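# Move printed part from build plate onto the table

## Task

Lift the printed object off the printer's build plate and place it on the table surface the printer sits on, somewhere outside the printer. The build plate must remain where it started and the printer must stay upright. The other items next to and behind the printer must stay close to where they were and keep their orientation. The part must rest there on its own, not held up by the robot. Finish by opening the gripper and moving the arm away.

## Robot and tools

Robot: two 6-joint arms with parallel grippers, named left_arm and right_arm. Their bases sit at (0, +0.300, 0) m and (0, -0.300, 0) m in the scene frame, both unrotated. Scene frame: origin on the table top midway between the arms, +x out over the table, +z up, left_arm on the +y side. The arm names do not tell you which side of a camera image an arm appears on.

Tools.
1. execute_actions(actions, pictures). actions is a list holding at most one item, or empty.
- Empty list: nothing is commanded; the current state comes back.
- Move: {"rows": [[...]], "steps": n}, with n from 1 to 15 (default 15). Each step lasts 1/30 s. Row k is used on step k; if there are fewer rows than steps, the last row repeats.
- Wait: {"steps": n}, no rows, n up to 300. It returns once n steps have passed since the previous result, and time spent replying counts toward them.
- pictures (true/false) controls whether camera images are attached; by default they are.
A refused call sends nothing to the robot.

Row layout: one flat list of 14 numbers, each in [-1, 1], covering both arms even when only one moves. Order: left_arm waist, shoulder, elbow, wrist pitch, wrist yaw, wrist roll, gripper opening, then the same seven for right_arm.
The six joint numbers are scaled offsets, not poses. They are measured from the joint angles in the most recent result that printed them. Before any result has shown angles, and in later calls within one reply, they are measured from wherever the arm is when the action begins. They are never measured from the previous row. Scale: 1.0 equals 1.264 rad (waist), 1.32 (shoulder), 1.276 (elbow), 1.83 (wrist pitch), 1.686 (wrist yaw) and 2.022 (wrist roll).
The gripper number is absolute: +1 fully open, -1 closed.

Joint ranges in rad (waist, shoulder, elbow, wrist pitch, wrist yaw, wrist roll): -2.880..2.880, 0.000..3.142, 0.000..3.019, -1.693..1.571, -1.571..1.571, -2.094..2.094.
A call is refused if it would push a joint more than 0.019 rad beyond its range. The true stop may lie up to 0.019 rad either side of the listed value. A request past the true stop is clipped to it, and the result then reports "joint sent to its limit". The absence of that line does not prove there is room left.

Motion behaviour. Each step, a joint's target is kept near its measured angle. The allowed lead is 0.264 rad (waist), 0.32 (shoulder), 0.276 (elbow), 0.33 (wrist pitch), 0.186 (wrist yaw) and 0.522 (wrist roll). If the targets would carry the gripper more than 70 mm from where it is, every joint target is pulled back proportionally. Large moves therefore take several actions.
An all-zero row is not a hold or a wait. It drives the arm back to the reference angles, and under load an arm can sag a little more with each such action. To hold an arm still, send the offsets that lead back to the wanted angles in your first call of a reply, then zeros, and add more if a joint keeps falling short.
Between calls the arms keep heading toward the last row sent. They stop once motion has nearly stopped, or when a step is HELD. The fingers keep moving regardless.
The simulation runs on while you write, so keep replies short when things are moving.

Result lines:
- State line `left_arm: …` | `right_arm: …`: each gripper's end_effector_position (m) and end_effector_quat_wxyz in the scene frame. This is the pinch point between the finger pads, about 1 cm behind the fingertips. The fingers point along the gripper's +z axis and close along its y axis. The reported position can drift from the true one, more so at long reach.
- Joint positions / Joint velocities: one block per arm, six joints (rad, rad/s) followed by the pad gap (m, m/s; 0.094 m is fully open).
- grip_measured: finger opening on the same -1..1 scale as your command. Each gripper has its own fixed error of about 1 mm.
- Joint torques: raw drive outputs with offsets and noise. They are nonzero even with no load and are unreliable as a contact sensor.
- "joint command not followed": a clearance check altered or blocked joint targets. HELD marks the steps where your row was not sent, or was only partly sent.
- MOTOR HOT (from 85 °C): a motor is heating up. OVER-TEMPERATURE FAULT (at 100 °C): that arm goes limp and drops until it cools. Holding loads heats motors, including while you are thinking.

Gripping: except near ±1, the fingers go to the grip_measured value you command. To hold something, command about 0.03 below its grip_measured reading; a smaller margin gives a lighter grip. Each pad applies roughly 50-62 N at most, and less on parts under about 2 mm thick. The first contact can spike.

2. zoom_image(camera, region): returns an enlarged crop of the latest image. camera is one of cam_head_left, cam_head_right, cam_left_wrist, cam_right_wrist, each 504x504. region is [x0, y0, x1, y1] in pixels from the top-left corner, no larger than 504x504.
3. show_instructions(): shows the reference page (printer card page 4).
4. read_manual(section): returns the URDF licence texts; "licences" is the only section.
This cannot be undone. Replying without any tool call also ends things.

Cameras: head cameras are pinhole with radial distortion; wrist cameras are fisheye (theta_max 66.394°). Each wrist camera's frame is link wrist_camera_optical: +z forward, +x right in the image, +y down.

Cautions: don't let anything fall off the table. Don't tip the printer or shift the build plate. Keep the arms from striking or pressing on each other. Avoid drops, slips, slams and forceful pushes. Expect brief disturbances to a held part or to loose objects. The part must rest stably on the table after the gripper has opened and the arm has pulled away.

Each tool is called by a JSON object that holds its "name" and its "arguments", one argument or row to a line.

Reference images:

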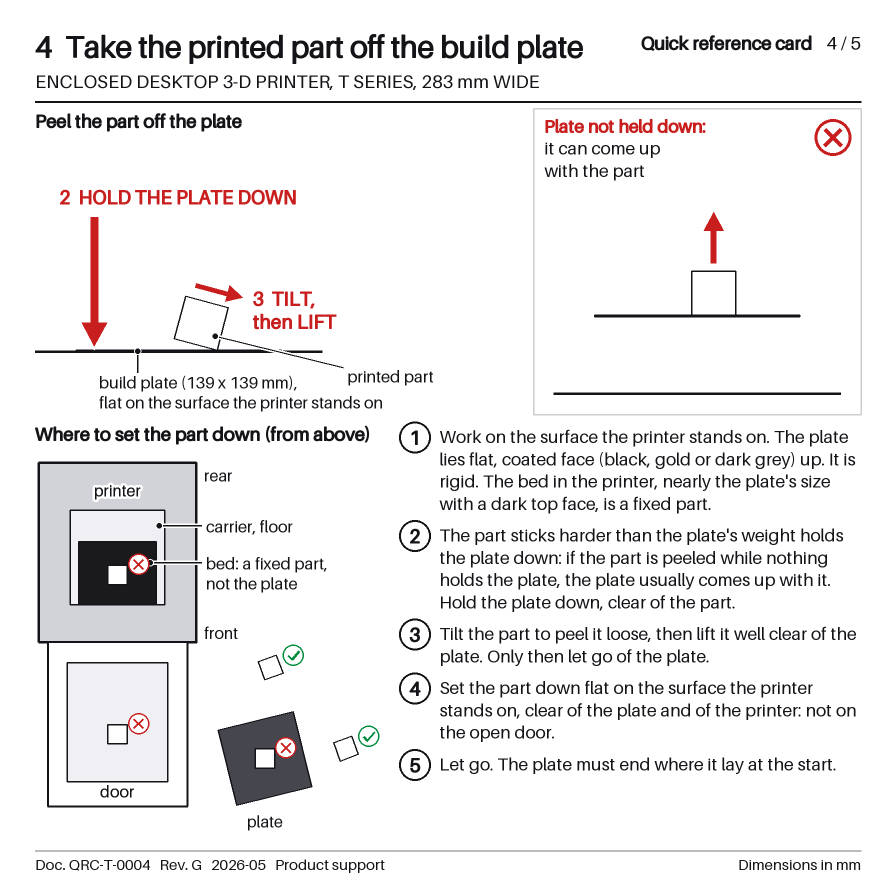

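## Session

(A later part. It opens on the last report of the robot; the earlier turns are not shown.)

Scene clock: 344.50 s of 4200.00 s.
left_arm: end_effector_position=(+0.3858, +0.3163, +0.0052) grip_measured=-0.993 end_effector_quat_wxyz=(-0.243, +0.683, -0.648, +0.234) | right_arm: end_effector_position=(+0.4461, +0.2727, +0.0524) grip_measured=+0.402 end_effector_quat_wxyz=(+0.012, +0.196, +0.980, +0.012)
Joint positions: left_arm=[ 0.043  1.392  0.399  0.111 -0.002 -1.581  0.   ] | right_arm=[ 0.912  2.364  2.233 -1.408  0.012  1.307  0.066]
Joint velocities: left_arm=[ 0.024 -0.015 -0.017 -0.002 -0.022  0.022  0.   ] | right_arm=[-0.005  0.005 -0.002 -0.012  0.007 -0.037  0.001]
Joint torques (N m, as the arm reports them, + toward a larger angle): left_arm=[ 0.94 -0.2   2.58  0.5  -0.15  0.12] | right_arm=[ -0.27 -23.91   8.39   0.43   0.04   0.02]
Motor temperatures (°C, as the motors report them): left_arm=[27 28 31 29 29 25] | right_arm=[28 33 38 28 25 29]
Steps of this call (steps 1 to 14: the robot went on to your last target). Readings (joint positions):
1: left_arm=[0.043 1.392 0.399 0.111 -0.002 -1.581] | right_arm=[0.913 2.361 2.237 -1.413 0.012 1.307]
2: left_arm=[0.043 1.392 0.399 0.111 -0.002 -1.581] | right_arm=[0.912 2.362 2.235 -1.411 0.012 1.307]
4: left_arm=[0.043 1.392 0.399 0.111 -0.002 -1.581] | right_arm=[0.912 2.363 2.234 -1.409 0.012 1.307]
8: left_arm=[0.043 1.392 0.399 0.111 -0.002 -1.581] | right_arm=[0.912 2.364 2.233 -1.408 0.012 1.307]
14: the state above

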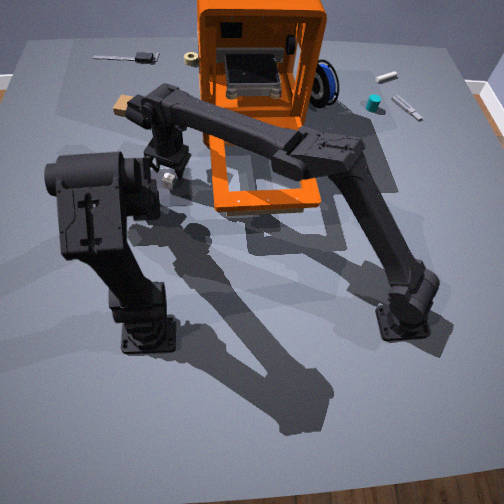

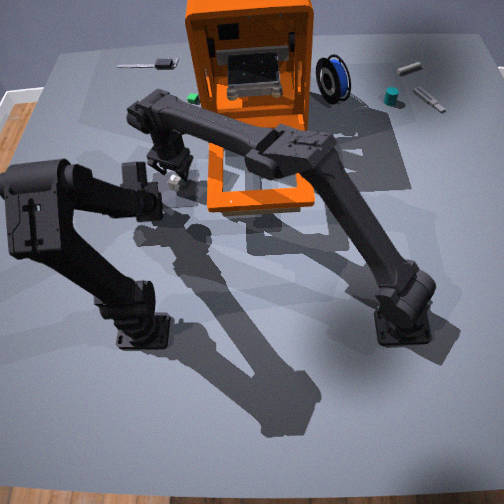

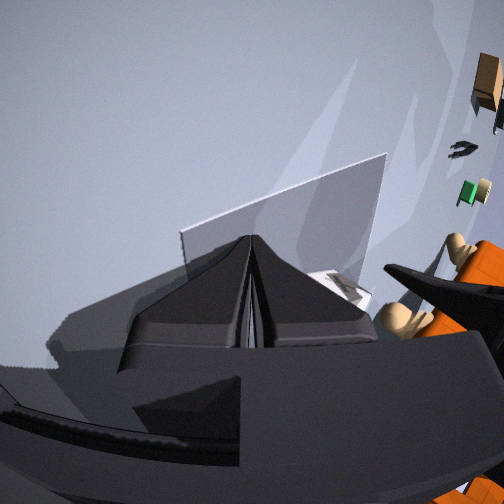

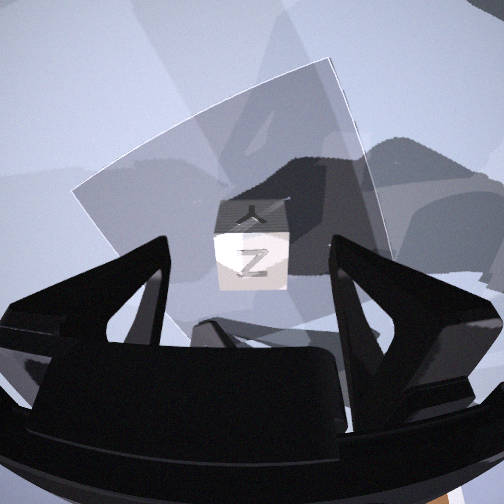

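{"name": "execute_actions", "arguments": {
  "actions": [
    {"rows": [[0,0.042,-0.036,-0.022,0,0,-1,0.002,0.009,-0.009,0.008,0,0,0.4],[0,0.042,-0.036,-0.022,0,0,-1,0.004,0.009,-0.012,0.01,0,0,0.4],[0,0.042,-0.036,-0.022,0,0,-1,0.006,0.009,-0.015,0.012,0,0,0.4],[0,0.042,-0.036,-0.022,0,0,-1,0.008,0.009,-0.018,0.014,0,0,0.4],[0,0.042,-0.036,-0.022,0,0,-1,0.01,0.009,-0.021,0.016,0,0,0.4],[0,0.042,-0.036,-0.022,0,0,-1,0.011,0.009,-0.024,0.018,0,0,0.4],[0,0.042,-0.036,-0.022,0,0,-1,0.011,0.009,-0.027,0.02,0,0,0.4],[0,0.042,-0.036,-0.022,0,0,-1,0.011,0.009,-0.03,0.022,0,0,0.4],[0,0.042,-0.036,-0.022,0,0,-1,0.011,0.009,-0.033,0.024,0,0,0.4],[0,0.042,-0.036,-0.022,0,0,-1,0.011,0.009,-0.036,0.026,0,0,0.4],[0,0.042,-0.036,-0.022,0,0,-1,0.011,0.009,-0.039,0.028,0,0,0.4],[0,0.042,-0.036,-0.022,0,0,-1,0.011,0.009,-0.042,0.03,0,0,0.4],[0,0.042,-0.036,-0.022,0,0,-1,0.011,0.009,-0.044,0.032,0,0,0.4],[0,0.042,-0.036,-0.022,0,0,-1,0.011,0.009,-0.046,0.034,0,0,0.4]], "steps": 15}
  ],
  "pictures": false
}}

{"name": "execute_actions", "arguments": {
  "actions": [
    {"steps": 10}
  ]
}}

Scene clock: 357.87 s of 4200.00 s.
left_arm: end_effector_position=(+0.3858, +0.3163, +0.0052) grip_measured=-0.993 end_effector_quat_wxyz=(-0.243, +0.683, -0.648, +0.234) | right_arm: end_effector_position=(+0.4423, +0.2714, +0.0344) grip_measured=+0.402 end_effector_quat_wxyz=(+0.012, +0.195, +0.981, +0.011)
Joint positions: left_arm=[ 0.043  1.392  0.399  0.111 -0.002 -1.581  0.   ] | right_arm=[ 0.915  2.364  2.186 -1.363  0.012  1.307  0.066]
Joint velocities: left_arm=[ 0.005  0.005  0.007 -0.017  0.007  0.022 -0.   ] | right_arm=[-0.005  0.005 -0.066  0.066 -0.037  0.007 -0.   ]
Joint torques (N m, as the arm reports them, + toward a larger angle): left_arm=[ 0.93 -0.15  2.56  0.45 -0.15  0.12] | right_arm=[  1.65 -25.26   8.43   0.39   0.05   0.03]
Motor temperatures (°C, as the motors report them): left_arm=[27 28 30 29 29 25] | right_arm=[28 33 38 28 25 29]
Steps of this call (steps 1 to 15: the robot went on to your last target; steps 16 to 90: nothing new was sent; then 9.87 s passed at rest; steps 91 to 105: all 15 steps of this action). Readings (joint positions):
91: left_arm=[0.043 1.392 0.399 0.111 -0.002 -1.581] | right_arm=[0.912 2.364 2.233 -1.408 0.012 1.307]
92: left_arm=[0.043 1.392 0.399 0.111 -0.002 -1.581] | right_arm=[0.912 2.364 2.232 -1.406 0.012 1.307]
94: left_arm=[0.043 1.392 0.399 0.111 -0.002 -1.581] | right_arm=[0.912 2.364 2.228 -1.400 0.012 1.307]
98: left_arm=[0.043 1.392 0.399 0.111 -0.002 -1.581] | right_arm=[0.913 2.364 2.212 -1.387 0.012 1.307]
105: the state above

Scene clock: 358.20 s of 4200.00 s.
left_arm: end_effector_position=(+0.3858, +0.3163, +0.0052) grip_measured=-0.993 end_effector_quat_wxyz=(-0.243, +0.683, -0.648, +0.234) | right_arm: end_effector_position=(+0.4422, +0.2717, +0.0333) grip_measured=+0.402 end_effector_quat_wxyz=(+0.012, +0.194, +0.981, +0.012)
Joint positions: left_arm=[ 0.043  1.392  0.399  0.111 -0.002 -1.581  0.   ] | right_arm=[ 0.916  2.364  2.183 -1.358  0.012  1.307  0.066]
Joint velocities: left_arm=[-0.005 -0.005  0.007 -0.007 -0.037  0.022 -0.   ] | right_arm=[-0.005 -0.015 -0.022 -0.022  0.022 -0.037  0.001]
Joint torques (N m, as the arm reports them, + toward a larger angle): left_arm=[ 0.9  -0.2   2.57  0.45 -0.15  0.12] | right_arm=[  1.25 -25.38   8.51   0.43   0.05   0.02]
Motor temperatures (°C, as the motors report them): left_arm=[27 28 30 29 29 25] | right_arm=[28 33 38 28 25 29]
Steps of this call (steps 1 to 10: the robot went on to your last target). Readings (joint positions):
1: left_arm=[0.043 1.392 0.399 0.111 -0.002 -1.581] | right_arm=[0.915 2.364 2.184 -1.361 0.012 1.307]
2: left_arm=[0.043 1.392 0.399 0.111 -0.002 -1.581] | right_arm=[0.915 2.364 2.183 -1.360 0.012 1.307]
4: left_arm=[0.043 1.392 0.399 0.111 -0.002 -1.581] | right_arm=[0.916 2.364 2.183 -1.359 0.012 1.307]
8: left_arm=[0.043 1.392 0.399 0.111 -0.002 -1.581] | right_arm=[0.916 2.364 2.183 -1.358 0.012 1.307]
10: the state above

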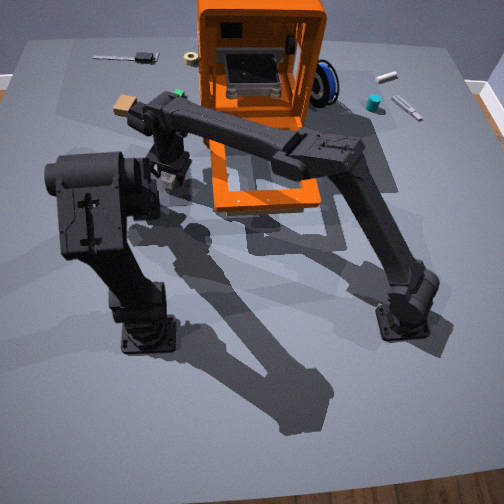

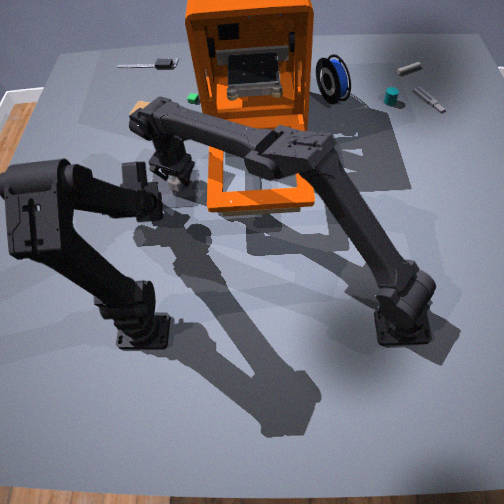

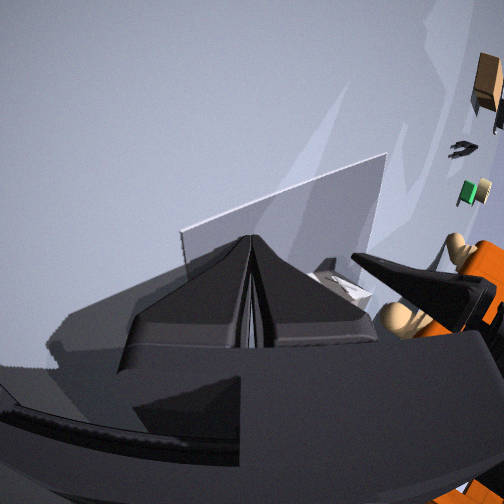

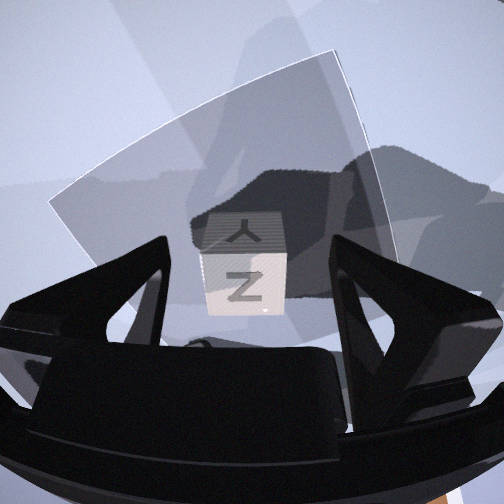

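{"name": "execute_actions", "arguments": {
  "actions": [
    {"rows": [[0,0.042,-0.036,-0.022,0,0,-1,0,0.009,-0.007,0.008,0,0,0.33],[0,0.042,-0.036,-0.022,0,0,-1,0,0.009,-0.008,0.01,0,0,0.26],[0,0.042,-0.036,-0.022,0,0,-1,0,0.009,-0.009,0.012,0,0,0.19],[0,0.042,-0.036,-0.022,0,0,-1,0,0.009,-0.01,0.014,0,0,0.12],[0,0.042,-0.036,-0.022,0,0,-1,0,0.009,-0.011,0.015,0,0,0.05],[0,0.042,-0.036,-0.022,0,0,-1,0,0.009,-0.012,0.016,0,0,-0.02],[0,0.042,-0.036,-0.022,0,0,-1,0,0.009,-0.012,0.016,0,0,-0.09],[0,0.042,-0.036,-0.022,0,0,-1,0,0.009,-0.012,0.016,0,0,-0.15],[0,0.042,-0.036,-0.022,0,0,-1,0,0.009,-0.012,0.016,0,0,-0.2],[0,0.042,-0.036,-0.022,0,0,-1,0,0.009,-0.012,0.016,0,0,-0.24],[0,0.042,-0.036,-0.022,0,0,-1,0,0.009,-0.012,0.016,0,0,-0.27],[0,0.042,-0.036,-0.022,0,0,-1,0,0.009,-0.012,0.016,0,0,-0.29],[0,0.042,-0.036,-0.022,0,0,-1,0,0.009,-0.012,0.016,0,0,-0.31],[0,0.042,-0.036,-0.022,0,0,-1,0,0.009,-0.012,0.016,0,0,-0.33],[0,0.042,-0.036,-0.022,0,0,-1,0,0.009,-0.012,0.016,0,0,-0.35]], "steps": 15}
  ],
  "pictures": false
}}

{"name": "execute_actions", "arguments": {
  "actions": [
    {"rows": [[0,0.042,-0.036,-0.022,0,0,-1,0,0.009,0,0.003,0,0,-0.365],[0,0.042,-0.036,-0.022,0,0,-1,0,0.009,0,0.003,0,0,-0.38],[0,0.042,-0.036,-0.022,0,0,-1,0,0.009,0,0.003,0,0,-0.395],[0,0.042,-0.036,-0.022,0,0,-1,0,0.009,0,0.003,0,0,-0.41],[0,0.042,-0.036,-0.022,0,0,-1,0,0.009,0,0.003,0,0,-0.42]], "steps": 10}
  ]
}}

Scene clock: 368.97 s of 4200.00 s.
left_arm: end_effector_position=(+0.3858, +0.3163, +0.0052) grip_measured=-0.993 end_effector_quat_wxyz=(-0.243, +0.683, -0.648, +0.234) | right_arm: end_effector_position=(+0.4435, +0.2734, +0.0309) grip_measured=-0.338 end_effector_quat_wxyz=(+0.015, +0.194, +0.981, +0.016)
Joint positions: left_arm=[ 0.043  1.392  0.399  0.111 -0.002 -1.581  0.   ] | right_arm=[ 0.916  2.364  2.176 -1.341  0.012  1.307  0.031]
Joint velocities: left_arm=[-0.015 -0.005  0.027 -0.012 -0.007  0.022 -0.001] | right_arm=[ 0.005 -0.015  0.012 -0.012 -0.007 -0.007 -0.02 ]
Joint torques (N m, as the arm reports them, + toward a larger angle): left_arm=[ 0.94 -0.17  2.55  0.46 -0.15  0.12] | right_arm=[  0.67 -25.22   8.2    0.46   0.04   0.02]
Motor temperatures (°C, as the motors report them): left_arm=[27 28 30 29 29 25] | right_arm=[28 34 38 28 25 29]
Steps of this call (steps 1 to 15: the robot went on to your last target; steps 16 to 90: nothing new was sent; then 7.27 s passed at rest; steps 91 to 105: all 15 steps of this action). Readings (joint positions):
91: left_arm=[0.043 1.392 0.399 0.111 -0.002 -1.581] | right_arm=[0.916 2.364 2.183 -1.358 0.012 1.307]
92: left_arm=[0.043 1.392 0.399 0.111 -0.002 -1.581] | right_arm=[0.916 2.364 2.183 -1.356 0.012 1.307]
94: left_arm=[0.043 1.392 0.399 0.111 -0.002 -1.581] | right_arm=[0.916 2.364 2.183 -1.351 0.012 1.307]
98: left_arm=[0.043 1.392 0.399 0.111 -0.002 -1.581] | right_arm=[0.916 2.364 2.179 -1.342 0.012 1.307]
105: the state above

Scene clock: 369.30 s of 4200.00 s.
left_arm: end_effector_position=(+0.3858, +0.3163, +0.0052) grip_measured=-0.993 end_effector_quat_wxyz=(-0.243, +0.683, -0.648, +0.234) | right_arm: end_effector_position=(+0.4435, +0.2734, +0.0309) grip_measured=-0.385 end_effector_quat_wxyz=(+0.015, +0.194, +0.981, +0.016)
Joint positions: left_arm=[ 0.043  1.392  0.399  0.111 -0.002 -1.581  0.   ] | right_arm=[ 0.916  2.364  2.176 -1.341  0.012  1.307  0.029]
Joint velocities: left_arm=[-0.005 -0.005 -0.017 -0.022 -0.051  0.007 -0.002] | right_arm=[-0.005 -0.005  0.027 -0.007 -0.037  0.007  0.   ]
Joint torques (N m, as the arm reports them, + toward a larger angle): left_arm=[ 0.88 -0.15  2.57  0.45 -0.15  0.12] | right_arm=[  0.64 -25.27   9.09   0.21   0.04   0.03]
Motor temperatures (°C, as the motors report them): left_arm=[27 28 30 29 29 25] | right_arm=[28 34 38 28 25 29]
Steps of this call (steps 1 to 10: all 10 steps of this action). Readings (joint positions):
1: left_arm=[0.043 1.392 0.399 0.111 -0.002 -1.581] | right_arm=[0.916 2.364 2.176 -1.341 0.012 1.307]
2: left_arm=[0.043 1.392 0.399 0.111 -0.002 -1.581] | right_arm=[0.916 2.364 2.176 -1.341 0.012 1.307]
4: left_arm=[0.043 1.392 0.399 0.111 -0.002 -1.581] | right_arm=[0.916 2.364 2.176 -1.341 0.012 1.307]
8: left_arm=[0.043 1.392 0.399 0.111 -0.002 -1.581] | right_arm=[0.916 2.364 2.176 -1.341 0.012 1.307]
10: the state above

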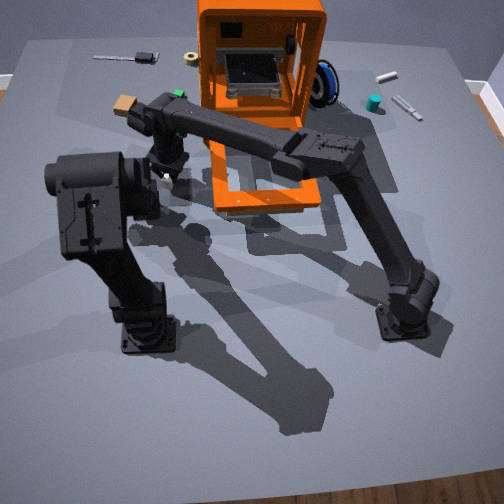

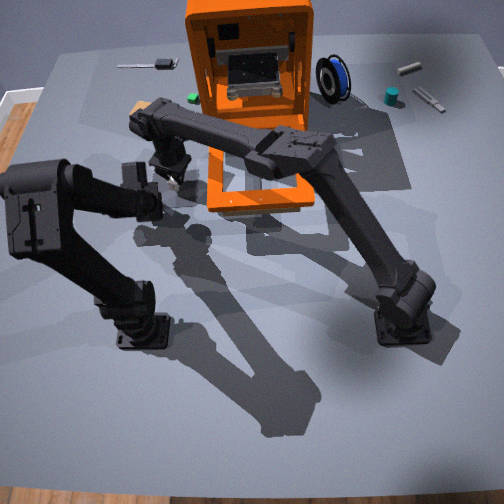

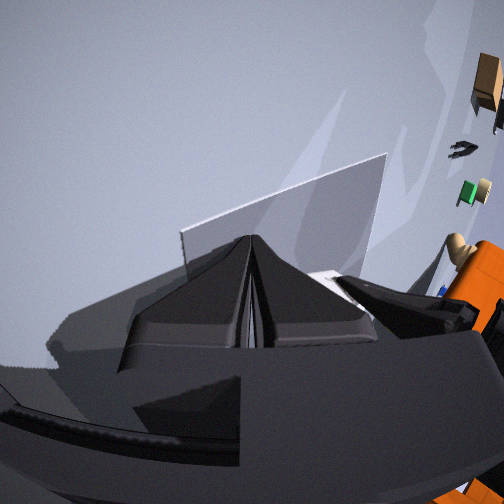

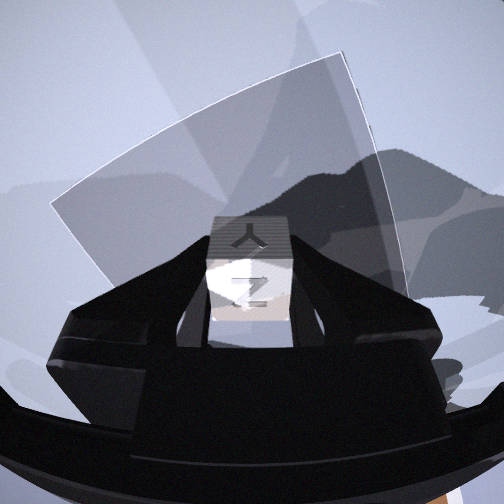

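{"name": "execute_actions", "arguments": {
  "actions": [
    {"rows": [[0,0.042,-0.036,-0.022,0,0,-1,0,0.003,-0.013,0.011,0,0,-0.425],[0,0.042,-0.036,-0.022,0,0,-1,0,0,-0.019,0.016,0,0,-0.425],[0,0.042,-0.036,-0.022,0,0,-1,0,-0.003,-0.025,0.02,0,0,-0.425],[0,0.042,-0.036,-0.022,0,0,-1,0,-0.006,-0.031,0.025,0,0,-0.425],[0,0.042,-0.036,-0.022,0,0,-1,0,-0.01,-0.037,0.03,0,0,-0.425],[0,0.042,-0.036,-0.022,0,0,-1,0,-0.013,-0.043,0.034,0,0,-0.425],[0,0.042,-0.036,-0.022,0,0,-1,0,-0.016,-0.049,0.039,0,0,-0.425],[0,0.042,-0.036,-0.022,0,0,-1,0,-0.019,-0.055,0.044,0,0,-0.425],[0,0.042,-0.036,-0.022,0,0,-1,0,-0.022,-0.061,0.048,0,0,-0.425],[0,0.042,-0.036,-0.022,0,0,-1,0,-0.025,-0.067,0.053,0,0,-0.425],[0,0.042,-0.036,-0.022,0,0,-1,0,-0.028,-0.073,0.058,0,0,-0.425],[0,0.042,-0.036,-0.022,0,0,-1,0,-0.032,-0.079,0.062,0,0,-0.425],[0,0.042,-0.036,-0.022,0,0,-1,0,-0.035,-0.085,0.067,0,0,-0.425],[0,0.042,-0.036,-0.022,0,0,-1,0,-0.038,-0.091,0.072,0,0,-0.425],[0,0.042,-0.036,-0.022,0,0,-1,0,-0.041,-0.097,0.0765,0,0,-0.425]], "steps": 15}
  ],
  "pictures": false
}}

{"name": "execute_actions", "arguments": {
  "actions": [
    {"steps": 12}
  ]
}}

Scene clock: 385.13 s of 4200.00 s.
left_arm: end_effector_position=(+0.3858, +0.3163, +0.0052) grip_measured=-0.993 end_effector_quat_wxyz=(-0.243, +0.683, -0.648, +0.234) | right_arm: end_effector_position=(+0.4429, +0.2727, +0.0313) grip_measured=-0.385 end_effector_quat_wxyz=(+0.028, +0.194, +0.980, +0.043)
Joint positions: left_arm=[ 0.043  1.392  0.399  0.111 -0.002 -1.581  0.   ] | right_arm=[ 0.916  2.311  2.077 -1.235  0.012  1.306  0.029]
Joint velocities: left_arm=[ 0.005 -0.015 -0.002  0.007 -0.066 -0.037  0.001] | right_arm=[-0.015 -0.112 -0.232  0.242 -0.022 -0.037 -0.   ]
Joint torques (N m, as the arm reports them, + toward a larger angle): left_arm=[ 0.9  -0.1   2.56  0.45 -0.15  0.12] | right_arm=[  0.62 -25.52   8.22   0.66   0.06   0.02]
Motor temperatures (°C, as the motors report them): left_arm=[27 28 29 29 29 25] | right_arm=[28 34 38 28 25 29]
Steps of this call (steps 1 to 15: the robot went on to your last target; steps 16 to 90: nothing new was sent; then 12.33 s passed at rest; steps 91 to 105: all 15 steps of this action). Readings (joint positions):
91: left_arm=[0.043 1.392 0.399 0.111 -0.002 -1.581] | right_arm=[0.916 2.364 2.175 -1.340 0.012 1.306]
92: left_arm=[0.043 1.392 0.399 0.111 -0.002 -1.581] | right_arm=[0.916 2.362 2.172 -1.337 0.012 1.306]
94: left_arm=[0.043 1.392 0.399 0.111 -0.002 -1.581] | right_arm=[0.916 2.356 2.161 -1.326 0.012 1.306]
98: left_arm=[0.043 1.392 0.399 0.111 -0.002 -1.581] | right_arm=[0.916 2.340 2.131 -1.293 0.012 1.306]
105: the state above

Scene clock: 385.53 s of 4200.00 s.
left_arm: end_effector_position=(+0.3858, +0.3163, +0.0052) grip_measured=-0.993 end_effector_quat_wxyz=(-0.243, +0.683, -0.648, +0.234) | right_arm: end_effector_position=(+0.4429, +0.2726, +0.0313) grip_measured=-0.385 end_effector_quat_wxyz=(+0.030, +0.194, +0.979, +0.047)
Joint positions: left_arm=[ 0.043  1.392  0.399  0.111 -0.002 -1.581  0.   ] | right_arm=[ 0.916  2.304  2.064 -1.22   0.012  1.306  0.029]
Joint velocities: left_arm=[ 0.005 -0.005  0.002 -0.022  0.022 -0.022 -0.001] | right_arm=[-0.005  0.005 -0.017  0.007  0.022 -0.007 -0.002]
Joint torques (N m, as the arm reports them, + toward a larger angle): left_arm=[ 0.95 -0.17  2.57  0.45 -0.15  0.12] | right_arm=[  0.62 -25.16   8.17   0.94   0.04   0.02]
Motor temperatures (°C, as the motors report them): left_arm=[27 28 29 29 29 25] | right_arm=[28 34 38 28 25 29]
Steps of this call (steps 1 to 12: the robot went on to your last target). Readings (joint positions):
1: left_arm=[0.043 1.392 0.399 0.111 -0.002 -1.581] | right_arm=[0.916 2.307 2.071 -1.228 0.012 1.306]
2: left_arm=[0.043 1.392 0.399 0.111 -0.002 -1.581] | right_arm=[0.916 2.305 2.067 -1.224 0.012 1.306]
4: left_arm=[0.043 1.392 0.399 0.111 -0.002 -1.581] | right_arm=[0.916 2.304 2.064 -1.221 0.012 1.306]
8: left_arm=[0.043 1.392 0.399 0.111 -0.002 -1.581] | right_arm=[0.916 2.304 2.064 -1.220 0.012 1.306]
12: the state above

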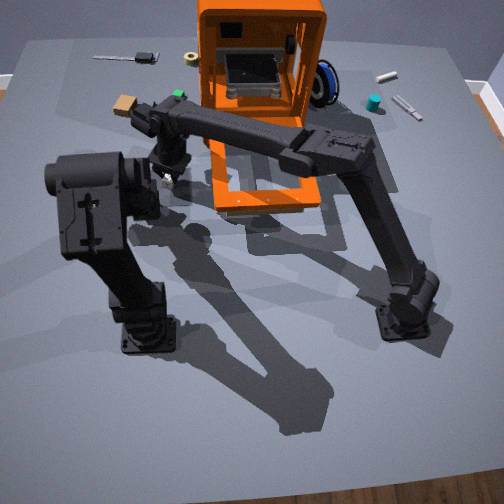

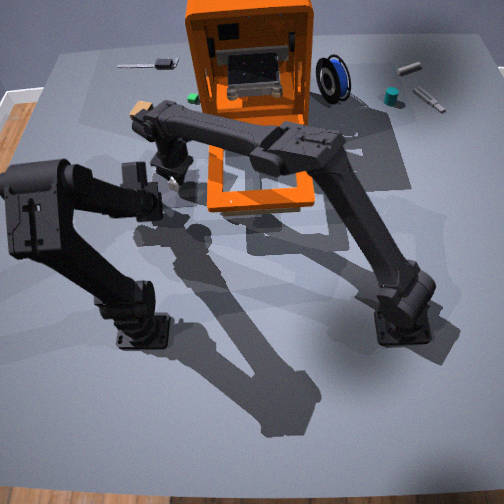

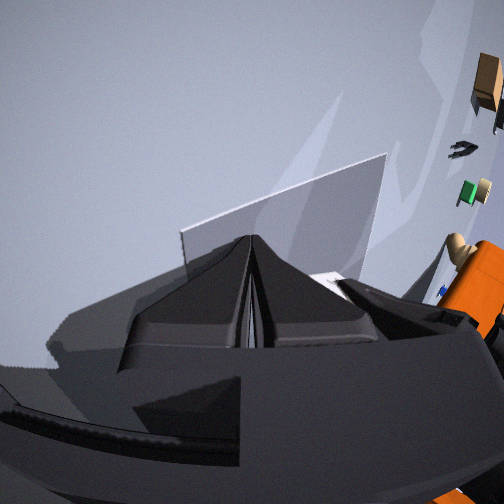

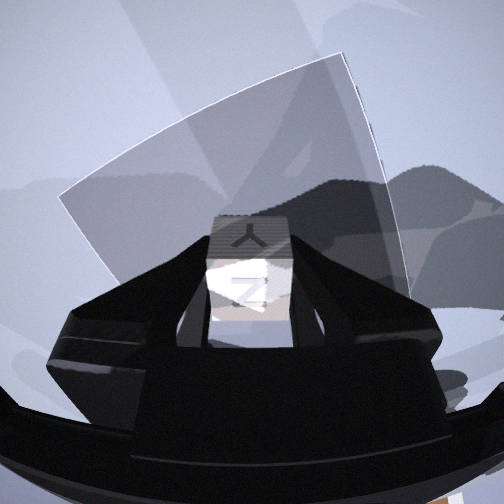

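{"name": "execute_actions", "arguments": {
  "actions": [
    {"rows": [[0,0.042,-0.036,-0.022,0,0,-1,0,0.001,-0.015,0.015,0,0,-0.425],[0,0.042,-0.036,-0.022,0,0,-1,0,-0.002,-0.021,0.02,0,0,-0.425],[0,0.042,-0.036,-0.022,0,0,-1,0,-0.006,-0.027,0.025,0,0,-0.425],[0,0.042,-0.036,-0.022,0,0,-1,0,-0.009,-0.033,0.03,0,0,-0.425],[0,0.042,-0.036,-0.022,0,0,-1,0,-0.012,-0.039,0.034,0,0,-0.425],[0,0.042,-0.036,-0.022,0,0,-1,0,-0.016,-0.045,0.039,0,0,-0.425],[0,0.042,-0.036,-0.022,0,0,-1,0,-0.019,-0.051,0.044,0,0,-0.425],[0,0.042,-0.036,-0.022,0,0,-1,0,-0.022,-0.057,0.049,0,0,-0.425],[0,0.042,-0.036,-0.022,0,0,-1,0,-0.026,-0.063,0.054,0,0,-0.425],[0,0.042,-0.036,-0.022,0,0,-1,0,-0.029,-0.069,0.058,0,0,-0.425],[0,0.042,-0.036,-0.022,0,0,-1,0,-0.032,-0.075,0.063,0,0,-0.425],[0,0.042,-0.036,-0.022,0,0,-1,0,-0.036,-0.081,0.068,0,0,-0.425],[0,0.042,-0.036,-0.022,0,0,-1,0,-0.039,-0.087,0.073,0,0,-0.425],[0,0.042,-0.036,-0.022,0,0,-1,0,-0.043,-0.093,0.078,0,0,-0.425],[0,0.042,-0.036,-0.022,0,0,-1,0,-0.047,-0.099,0.082,0,0,-0.425]], "steps": 15}
  ],
  "pictures": false
}}

{"name": "execute_actions", "arguments": {
  "actions": [
    {"steps": 10}
  ]
}}

Scene clock: 394.40 s of 4200.00 s.
left_arm: end_effector_position=(+0.3858, +0.3163, +0.0052) grip_measured=-0.993 end_effector_quat_wxyz=(-0.243, +0.683, -0.648, +0.234) | right_arm: end_effector_position=(+0.4422, +0.2717, +0.0323) grip_measured=-0.385 end_effector_quat_wxyz=(+0.045, +0.194, +0.977, +0.078)
Joint positions: left_arm=[ 0.043  1.392  0.399  0.111 -0.002 -1.581  0.   ] | right_arm=[ 0.916  2.249  1.961 -1.102  0.012  1.306  0.029]
Joint velocities: left_arm=[-0.005  0.005  0.012 -0.007  0.022  0.007 -0.001] | right_arm=[-0.015 -0.132 -0.252  0.261  0.007 -0.007 -0.   ]
Joint torques (N m, as the arm reports them, + toward a larger angle): left_arm=[ 0.93 -0.2   2.56  0.46 -0.16  0.12] | right_arm=[  0.58 -25.01   8.39   0.75   0.05   0.02]
Motor temperatures (°C, as the motors report them): left_arm=[27 28 29 29 29 25] | right_arm=[28 34 38 28 25 29]
Steps of this call (steps 1 to 30: the robot went on to your last target; steps 31 to 90: nothing new was sent; then 5.37 s passed at rest; steps 91 to 105: all 15 steps of this action). Readings (joint positions):
91: left_arm=[0.043 1.392 0.399 0.111 -0.002 -1.581] | right_arm=[0.916 2.304 2.063 -1.219 0.012 1.306]
92: left_arm=[0.043 1.392 0.399 0.111 -0.002 -1.581] | right_arm=[0.916 2.301 2.059 -1.215 0.012 1.306]
94: left_arm=[0.043 1.392 0.399 0.111 -0.002 -1.581] | right_arm=[0.916 2.294 2.046 -1.200 0.012 1.306]
98: left_arm=[0.043 1.392 0.399 0.111 -0.002 -1.581] | right_arm=[0.916 2.278 2.015 -1.165 0.012 1.306]
105: the state above

Scene clock: 394.73 s of 4200.00 s.
left_arm: end_effector_position=(+0.3858, +0.3163, +0.0052) grip_measured=-0.993 end_effector_quat_wxyz=(-0.243, +0.683, -0.648, +0.234) | right_arm: end_effector_position=(+0.4421, +0.2715, +0.0326) grip_measured=-0.385 end_effector_quat_wxyz=(+0.047, +0.194, +0.976, +0.082)
Joint positions: left_arm=[ 0.043  1.392  0.399  0.111 -0.002 -1.581  0.   ] | right_arm=[ 0.916  2.242  1.948 -1.087  0.012  1.306  0.029]
Joint velocities: left_arm=[ 0.015 -0.005  0.002  0.007 -0.022 -0.007  0.   ] | right_arm=[-0.005  0.015 -0.022 -0.002 -0.022 -0.037  0.   ]
Joint torques (N m, as the arm reports them, + toward a larger angle): left_arm=[ 0.9  -0.16  2.56  0.44 -0.16  0.12] | right_arm=[  0.81 -24.87   8.27   0.97   0.04   0.02]
Motor temperatures (°C, as the motors report them): left_arm=[27 28 29 29 29 25] | right_arm=[28 34 38 28 25 29]
Steps of this call (steps 1 to 10: the robot went on to your last target). Readings (joint positions):
1: left_arm=[0.043 1.392 0.399 0.111 -0.002 -1.581] | right_arm=[0.916 2.246 1.955 -1.095 0.012 1.306]
2: left_arm=[0.043 1.392 0.399 0.111 -0.002 -1.581] | right_arm=[0.916 2.244 1.951 -1.091 0.012 1.306]
4: left_arm=[0.043 1.392 0.399 0.111 -0.002 -1.581] | right_arm=[0.916 2.243 1.948 -1.087 0.012 1.306]
8: left_arm=[0.043 1.392 0.399 0.111 -0.002 -1.581] | right_arm=[0.916 2.242 1.948 -1.087 0.012 1.306]
10: the state above

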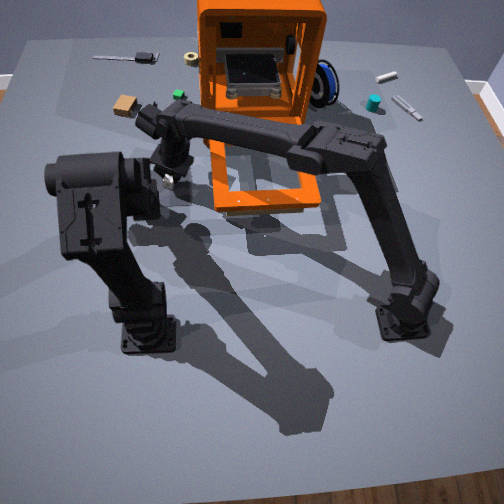

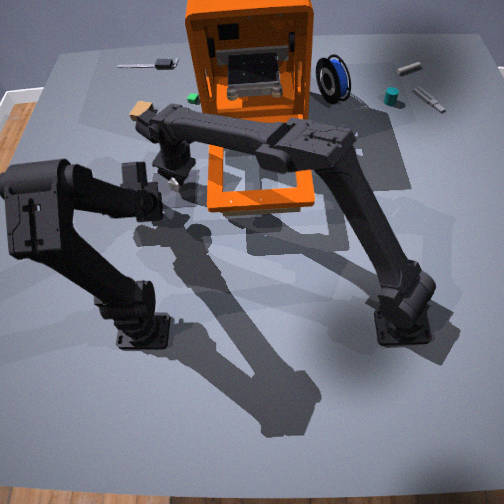

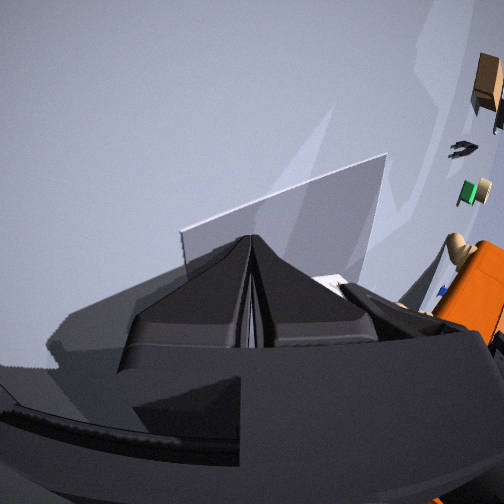

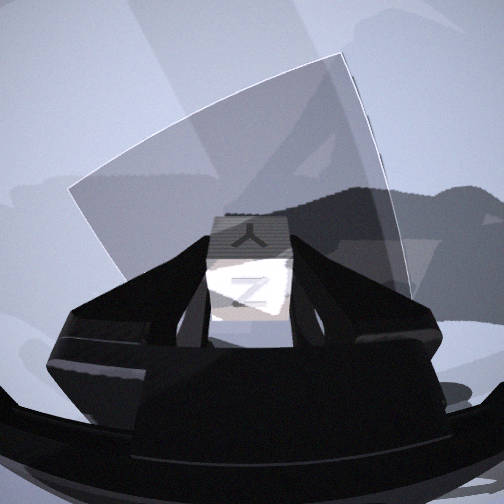

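{"name": "execute_actions", "arguments": {
  "actions": [
    {"rows": [[0,0.042,-0.036,-0.022,0,0,-1,0,0.001,0,0.008,0,0,-0.425],[0,0.042,-0.036,-0.022,0,0,-1,0,-0.001,0.004,0.008,0,0,-0.425],[0,0.042,-0.036,-0.022,0,0,-1,0,-0.003,0.008,0.008,0,0,-0.425],[0,0.042,-0.036,-0.022,0,0,-1,0,-0.005,0.012,0.008,0,0,-0.425],[0,0.042,-0.036,-0.022,0,0,-1,0,-0.007,0.012,0.008,0,0,-0.425],[0,0.042,-0.036,-0.022,0,0,-1,0,-0.009,0.012,0.008,0,0,-0.425],[0,0.042,-0.036,-0.022,0,0,-1,0,-0.012,0.012,0.008,0,0,-0.425],[0,0.042,-0.036,-0.022,0,0,-1,0,-0.015,0.012,0.008,0,0,-0.425],[0,0.042,-0.036,-0.022,0,0,-1,0,-0.018,0.012,0.008,0,0,-0.425],[0,0.042,-0.036,-0.022,0,0,-1,0,-0.021,0.012,0.008,0,0,-0.425],[0,0.042,-0.036,-0.022,0,0,-1,0,-0.024,0.012,0.008,0,0,-0.425],[0,0.042,-0.036,-0.022,0,0,-1,0,-0.027,0.012,0.008,0,0,-0.425],[0,0.042,-0.036,-0.022,0,0,-1,0,-0.03,0.012,0.008,0,0,-0.425],[0,0.042,-0.036,-0.022,0,0,-1,0,-0.032,0.012,0.008,0,0,-0.425],[0,0.042,-0.036,-0.022,0,0,-1,0,-0.034,0.012,0.008,0,0,-0.425]], "steps": 15}
  ],
  "pictures": false
}}

{"name": "execute_actions", "arguments": {
  "actions": [
    {"steps": 10}
  ]
}}

Scene clock: 404.97 s of 4200.00 s.
left_arm: end_effector_position=(+0.3858, +0.3163, +0.0052) grip_measured=-0.993 end_effector_quat_wxyz=(-0.243, +0.683, -0.648, +0.234) | right_arm: end_effector_position=(+0.4422, +0.2718, +0.0345) grip_measured=-0.385 end_effector_quat_wxyz=(+0.048, +0.194, +0.976, +0.084)
Joint positions: left_arm=[ 0.043  1.392  0.399  0.111 -0.002 -1.581  0.   ] | right_arm=[ 0.916  2.239  1.948 -1.087  0.012  1.306  0.029]
Joint velocities: left_arm=[-0.005  0.005 -0.007  0.007 -0.037  0.007  0.   ] | right_arm=[ 0.005 -0.005 -0.017  0.017 -0.022 -0.022  0.   ]
Joint torques (N m, as the arm reports them, + toward a larger angle): left_arm=[ 0.94 -0.15  2.56  0.48 -0.16  0.12] | right_arm=[  0.65 -27.37  10.4    0.98   0.05   0.01]
Motor temperatures (°C, as the motors report them): left_arm=[27 28 29 29 29 25] | right_arm=[28 34 38 28 25 29]
Steps of this call (steps 1 to 30: the robot went on to your last target; steps 31 to 90: nothing new was sent; then 6.73 s passed at rest; steps 91 to 105: all 15 steps of this action). Readings (joint positions):
91: left_arm=[0.043 1.392 0.399 0.111 -0.002 -1.581] | right_arm=[0.916 2.242 1.948 -1.087 0.012 1.306]
92: left_arm=[0.043 1.392 0.399 0.111 -0.002 -1.581] | right_arm=[0.916 2.242 1.948 -1.087 0.012 1.306]
94: left_arm=[0.043 1.392 0.399 0.111 -0.002 -1.581] | right_arm=[0.916 2.242 1.948 -1.087 0.012 1.306]
98: left_arm=[0.043 1.392 0.399 0.111 -0.002 -1.581] | right_arm=[0.916 2.241 1.948 -1.087 0.012 1.306]
105: the state above

Scene clock: 405.30 s of 4200.00 s.
left_arm: end_effector_position=(+0.3858, +0.3163, +0.0052) grip_measured=-0.993 end_effector_quat_wxyz=(-0.243, +0.683, -0.648, +0.234) | right_arm: end_effector_position=(+0.4423, +0.2718, +0.0350) grip_measured=-0.385 end_effector_quat_wxyz=(+0.048, +0.194, +0.976, +0.084)
Joint positions: left_arm=[ 0.043  1.392  0.399  0.111 -0.002 -1.581  0.   ] | right_arm=[ 0.916  2.239  1.948 -1.087  0.012  1.306  0.029]
Joint velocities: left_arm=[-0.015 -0.015 -0.027 -0.012  0.037 -0.066 -0.001] | right_arm=[-0.005 -0.015  0.002  0.007 -0.022  0.037 -0.   ]
Joint torques (N m, as the arm reports them, + toward a larger angle): left_arm=[ 0.92 -0.18  2.56  0.45 -0.15  0.11] | right_arm=[  0.73 -27.86  10.36   0.88   0.04   0.01]
Motor temperatures (°C, as the motors report them): left_arm=[27 28 29 29 29 25] | right_arm=[28 34 38 28 25 29]
Steps of this call (steps 1 to 10: the robot went on to your last target). Readings (joint positions):
1: left_arm=[0.043 1.392 0.399 0.111 -0.002 -1.581] | right_arm=[0.916 2.239 1.948 -1.087 0.012 1.306]
2: left_arm=[0.043 1.392 0.399 0.111 -0.002 -1.581] | right_arm=[0.916 2.239 1.948 -1.087 0.012 1.306]
4: left_arm=[0.043 1.392 0.399 0.111 -0.002 -1.581] | right_arm=[0.916 2.239 1.948 -1.087 0.012 1.306]
8: left_arm=[0.043 1.392 0.399 0.111 -0.002 -1.581] | right_arm=[0.916 2.239 1.948 -1.087 0.012 1.306]
10: the state above

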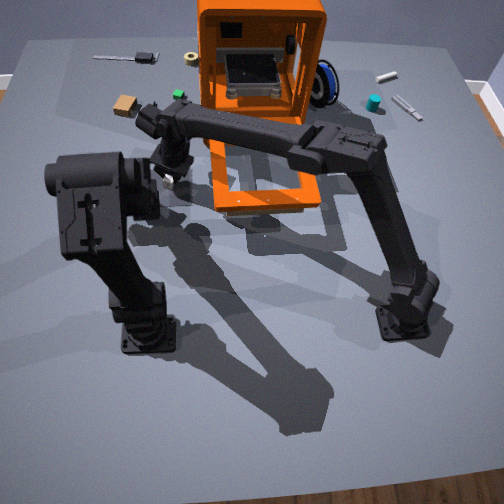

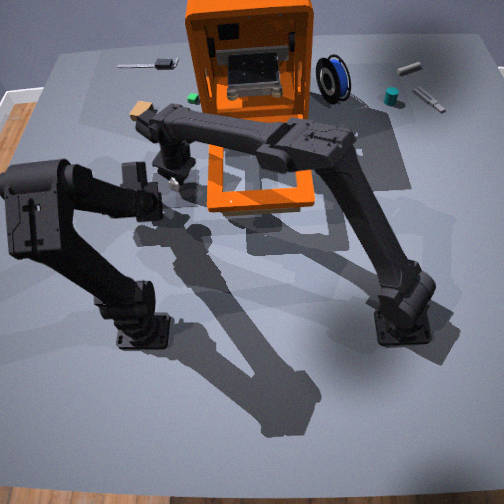

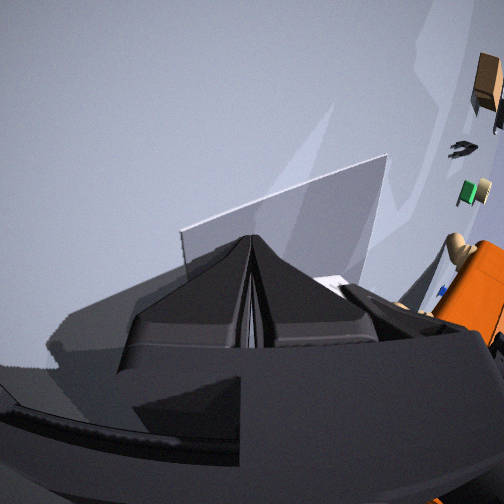

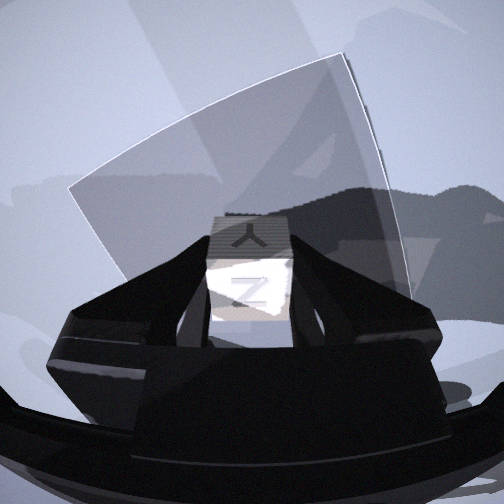

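{"name": "execute_actions", "arguments": {
  "actions": [
    {"rows": [[0,0.042,-0.036,-0.022,0,0,-1,0,-0.015,0.002,0.01,0,0,-0.425],[0,0.042,-0.036,-0.022,0,0,-1,0,-0.005,-0.008,0.012,0,0,-0.425],[0,0.042,-0.036,-0.022,0,0,-1,0,-0.001,-0.014,0.015,0,0,-0.425],[0,0.042,-0.036,-0.022,0,0,-1,0,-0.003,-0.02,0.02,0,0,-0.425],[0,0.042,-0.036,-0.022,0,0,-1,0,-0.006,-0.026,0.025,0,0,-0.425],[0,0.042,-0.036,-0.022,0,0,-1,0,-0.009,-0.032,0.03,0,0,-0.425],[0,0.042,-0.036,-0.022,0,0,-1,0,-0.012,-0.038,0.036,0,0,-0.425],[0,0.042,-0.036,-0.022,0,0,-1,0,-0.015,-0.044,0.041,0,0,-0.425],[0,0.042,-0.036,-0.022,0,0,-1,0,-0.018,-0.05,0.046,0,0,-0.425],[0,0.042,-0.036,-0.022,0,0,-1,0,-0.021,-0.056,0.052,0,0,-0.425],[0,0.042,-0.036,-0.022,0,0,-1,0,-0.024,-0.062,0.057,0,0,-0.425],[0,0.042,-0.036,-0.022,0,0,-1,0,-0.027,-0.068,0.062,0,0,-0.425],[0,0.042,-0.036,-0.022,0,0,-1,0,-0.03,-0.074,0.068,0,0,-0.425],[0,0.042,-0.036,-0.022,0,0,-1,0,-0.033,-0.08,0.073,0,0,-0.425],[0,0.042,-0.036,-0.022,0,0,-1,0,-0.036,-0.086,0.078,0,0,-0.425]], "steps": 15}
  ],
  "pictures": false
}}

{"name": "execute_actions", "arguments": {
  "actions": [
    {"rows": [[0,0.042,-0.036,-0.022,0,0,-1,0,-0.004,-0.024,0.022,0,0,-0.425],[0,0.042,-0.036,-0.022,0,0,-1,0,-0.007,-0.03,0.027,0,0,-0.425],[0,0.042,-0.036,-0.022,0,0,-1,0,-0.01,-0.036,0.033,0,0,-0.425],[0,0.042,-0.036,-0.022,0,0,-1,0,-0.013,-0.042,0.038,0,0,-0.425],[0,0.042,-0.036,-0.022,0,0,-1,0,-0.016,-0.048,0.043,0,0,-0.425],[0,0.042,-0.036,-0.022,0,0,-1,0,-0.019,-0.054,0.049,0,0,-0.425],[0,0.042,-0.036,-0.022,0,0,-1,0,-0.022,-0.06,0.054,0,0,-0.425],[0,0.042,-0.036,-0.022,0,0,-1,0,-0.025,-0.066,0.059,0,0,-0.425],[0,0.042,-0.036,-0.022,0,0,-1,0,-0.028,-0.072,0.065,0,0,-0.425],[0,0.042,-0.036,-0.022,0,0,-1,0,-0.031,-0.078,0.07,0,0,-0.425],[0,0.042,-0.036,-0.022,0,0,-1,0,-0.034,-0.084,0.075,0,0,-0.425],[0,0.042,-0.036,-0.022,0,0,-1,0,-0.037,-0.09,0.081,0,0,-0.425]], "steps": 15}
  ],
  "pictures": false
}}

{"name": "execute_actions", "arguments": {
  "actions": [
    {"steps": 6}
  ]
}}

Scene clock: 425.47 s of 4200.00 s.
left_arm: end_effector_position=(+0.3857, +0.3163, +0.0051) grip_measured=-0.993 end_effector_quat_wxyz=(-0.243, +0.683, -0.648, +0.234) | right_arm: end_effector_position=(+0.4412, +0.2705, +0.0332) grip_measured=-0.385 end_effector_quat_wxyz=(+0.061, +0.193, +0.973, +0.111)
Joint positions: left_arm=[ 0.043  1.392  0.399  0.111 -0.002 -1.581  0.   ] | right_arm=[ 0.916  2.197  1.861 -0.98   0.011  1.306  0.029]
Joint velocities: left_arm=[-0.015 -0.015 -0.007 -0.002  0.022 -0.007 -0.001] | right_arm=[ 0.005 -0.112 -0.217  0.295  0.022  0.007  0.   ]
Joint torques (N m, as the arm reports them, + toward a larger angle): left_arm=[ 0.91 -0.15  2.58  0.45 -0.16  0.12] | right_arm=[  0.64 -24.55   8.43   0.91   0.05   0.  ]
Motor temperatures (°C, as the motors report them): left_arm=[27 28 29 29 28 25] | right_arm=[28 36 39 28 25 29]
Steps of this call (steps 1 to 15: the robot went on to your last target; steps 16 to 90: nothing new was sent; then 16.67 s passed at rest; steps 91 to 105: all 15 steps of this action). Readings (joint positions):
91: left_arm=[0.043 1.392 0.399 0.111 -0.002 -1.581] | right_arm=[0.916 2.239 1.948 -1.087 0.012 1.306]
92: left_arm=[0.043 1.392 0.399 0.111 -0.002 -1.581] | right_arm=[0.916 2.239 1.946 -1.085 0.012 1.306]
94: left_arm=[0.043 1.392 0.399 0.111 -0.002 -1.581] | right_arm=[0.916 2.238 1.940 -1.078 0.011 1.306]
98: left_arm=[0.043 1.392 0.399 0.111 -0.002 -1.581] | right_arm=[0.916 2.225 1.915 -1.047 0.011 1.306]
105: the state above

Scene clock: 425.97 s of 4200.00 s.
left_arm: end_effector_position=(+0.3857, +0.3163, +0.0051) grip_measured=-0.993 end_effector_quat_wxyz=(-0.243, +0.683, -0.648, +0.234) | right_arm: end_effector_position=(+0.4402, +0.2693, +0.0340) grip_measured=-0.385 end_effector_quat_wxyz=(+0.079, +0.192, +0.967, +0.147)
Joint positions: left_arm=[ 0.043  1.392  0.399  0.111 -0.002 -1.581  0.   ] | right_arm=[ 0.916  2.148  1.759 -0.848  0.011  1.306  0.029]
Joint velocities: left_arm=[ 0.005 -0.024 -0.002  0.007 -0.022  0.037 -0.   ] | right_arm=[-0.015 -0.015 -0.032  0.042 -0.037 -0.051  0.001]
Joint torques (N m, as the arm reports them, + toward a larger angle): left_arm=[ 0.93 -0.16  2.56  0.46 -0.15  0.12] | right_arm=[  0.62 -23.96   8.2    1.1    0.04   0.  ]
Motor temperatures (°C, as the motors report them): left_arm=[27 28 29 29 28 25] | right_arm=[28 36 39 28 25 29]
Steps of this call (steps 1 to 15: all 15 steps of this action). Readings (joint positions):
1: left_arm=[0.043 1.392 0.399 0.111 -0.002 -1.581] | right_arm=[0.916 2.194 1.853 -0.971 0.011 1.306]
2: left_arm=[0.043 1.392 0.399 0.111 -0.002 -1.581] | right_arm=[0.916 2.190 1.847 -0.962 0.011 1.306]
4: left_arm=[0.043 1.392 0.399 0.111 -0.002 -1.581] | right_arm=[0.916 2.183 1.832 -0.943 0.011 1.306]
8: left_arm=[0.043 1.392 0.399 0.111 -0.002 -1.581] | right_arm=[0.916 2.168 1.802 -0.904 0.011 1.306]
15: the state above

Scene clock: 426.17 s of 4200.00 s.
left_arm: end_effector_position=(+0.3857, +0.3163, +0.0051) grip_measured=-0.993 end_effector_quat_wxyz=(-0.243, +0.683, -0.648, +0.234) | right_arm: end_effector_position=(+0.4402, +0.2692, +0.0341) grip_measured=-0.385 end_effector_quat_wxyz=(+0.079, +0.192, +0.967, +0.147)
Joint positions: left_arm=[ 0.043  1.392  0.399  0.111 -0.002 -1.581  0.   ] | right_arm=[ 0.916  2.147  1.758 -0.846  0.011  1.306  0.029]
Joint velocities: left_arm=[ 0.005 -0.015 -0.017 -0.002 -0.022 -0.037 -0.   ] | right_arm=[-0.005 -0.005 -0.007 -0.012  0.007 -0.022  0.001]
Joint torques (N m, as the arm reports them, + toward a larger angle): left_arm=[ 0.89 -0.17  2.56  0.45 -0.15  0.12] | right_arm=[  0.5  -23.59   8.07   1.18   0.04   0.  ]
Motor temperatures (°C, as the motors report them): left_arm=[27 28 29 29 28 25] | right_arm=[28 36 39 28 25 29]
Steps of this call (steps 1 to 6: the robot went on to your last target). Readings (joint positions):
1: left_arm=[0.043 1.392 0.399 0.111 -0.002 -1.581] | right_arm=[0.916 2.147 1.759 -0.846 0.011 1.306]
2: left_arm=[0.043 1.392 0.399 0.111 -0.002 -1.581] | right_arm=[0.916 2.147 1.758 -0.846 0.011 1.306]
4: left_arm=[0.043 1.392 0.399 0.111 -0.002 -1.581] | right_arm=[0.916 2.147 1.758 -0.846 0.011 1.306]
6: the state above

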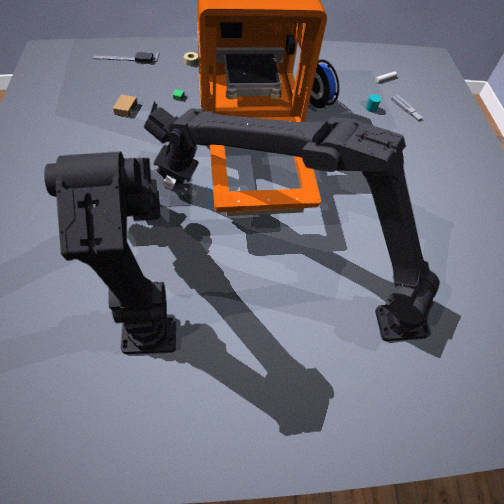

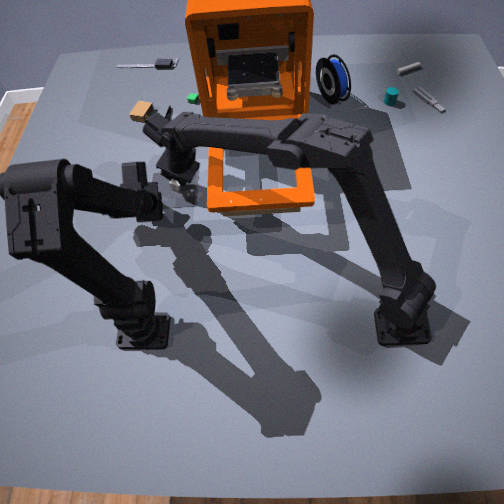

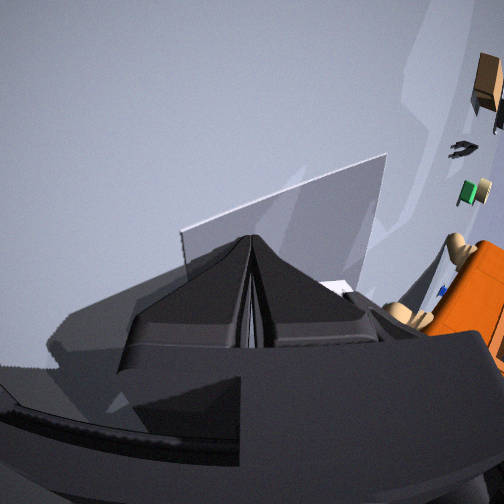

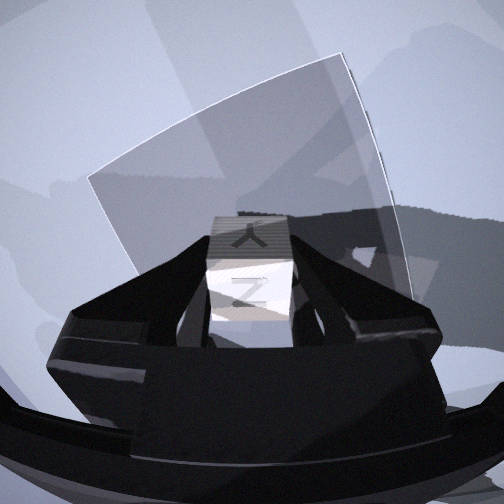

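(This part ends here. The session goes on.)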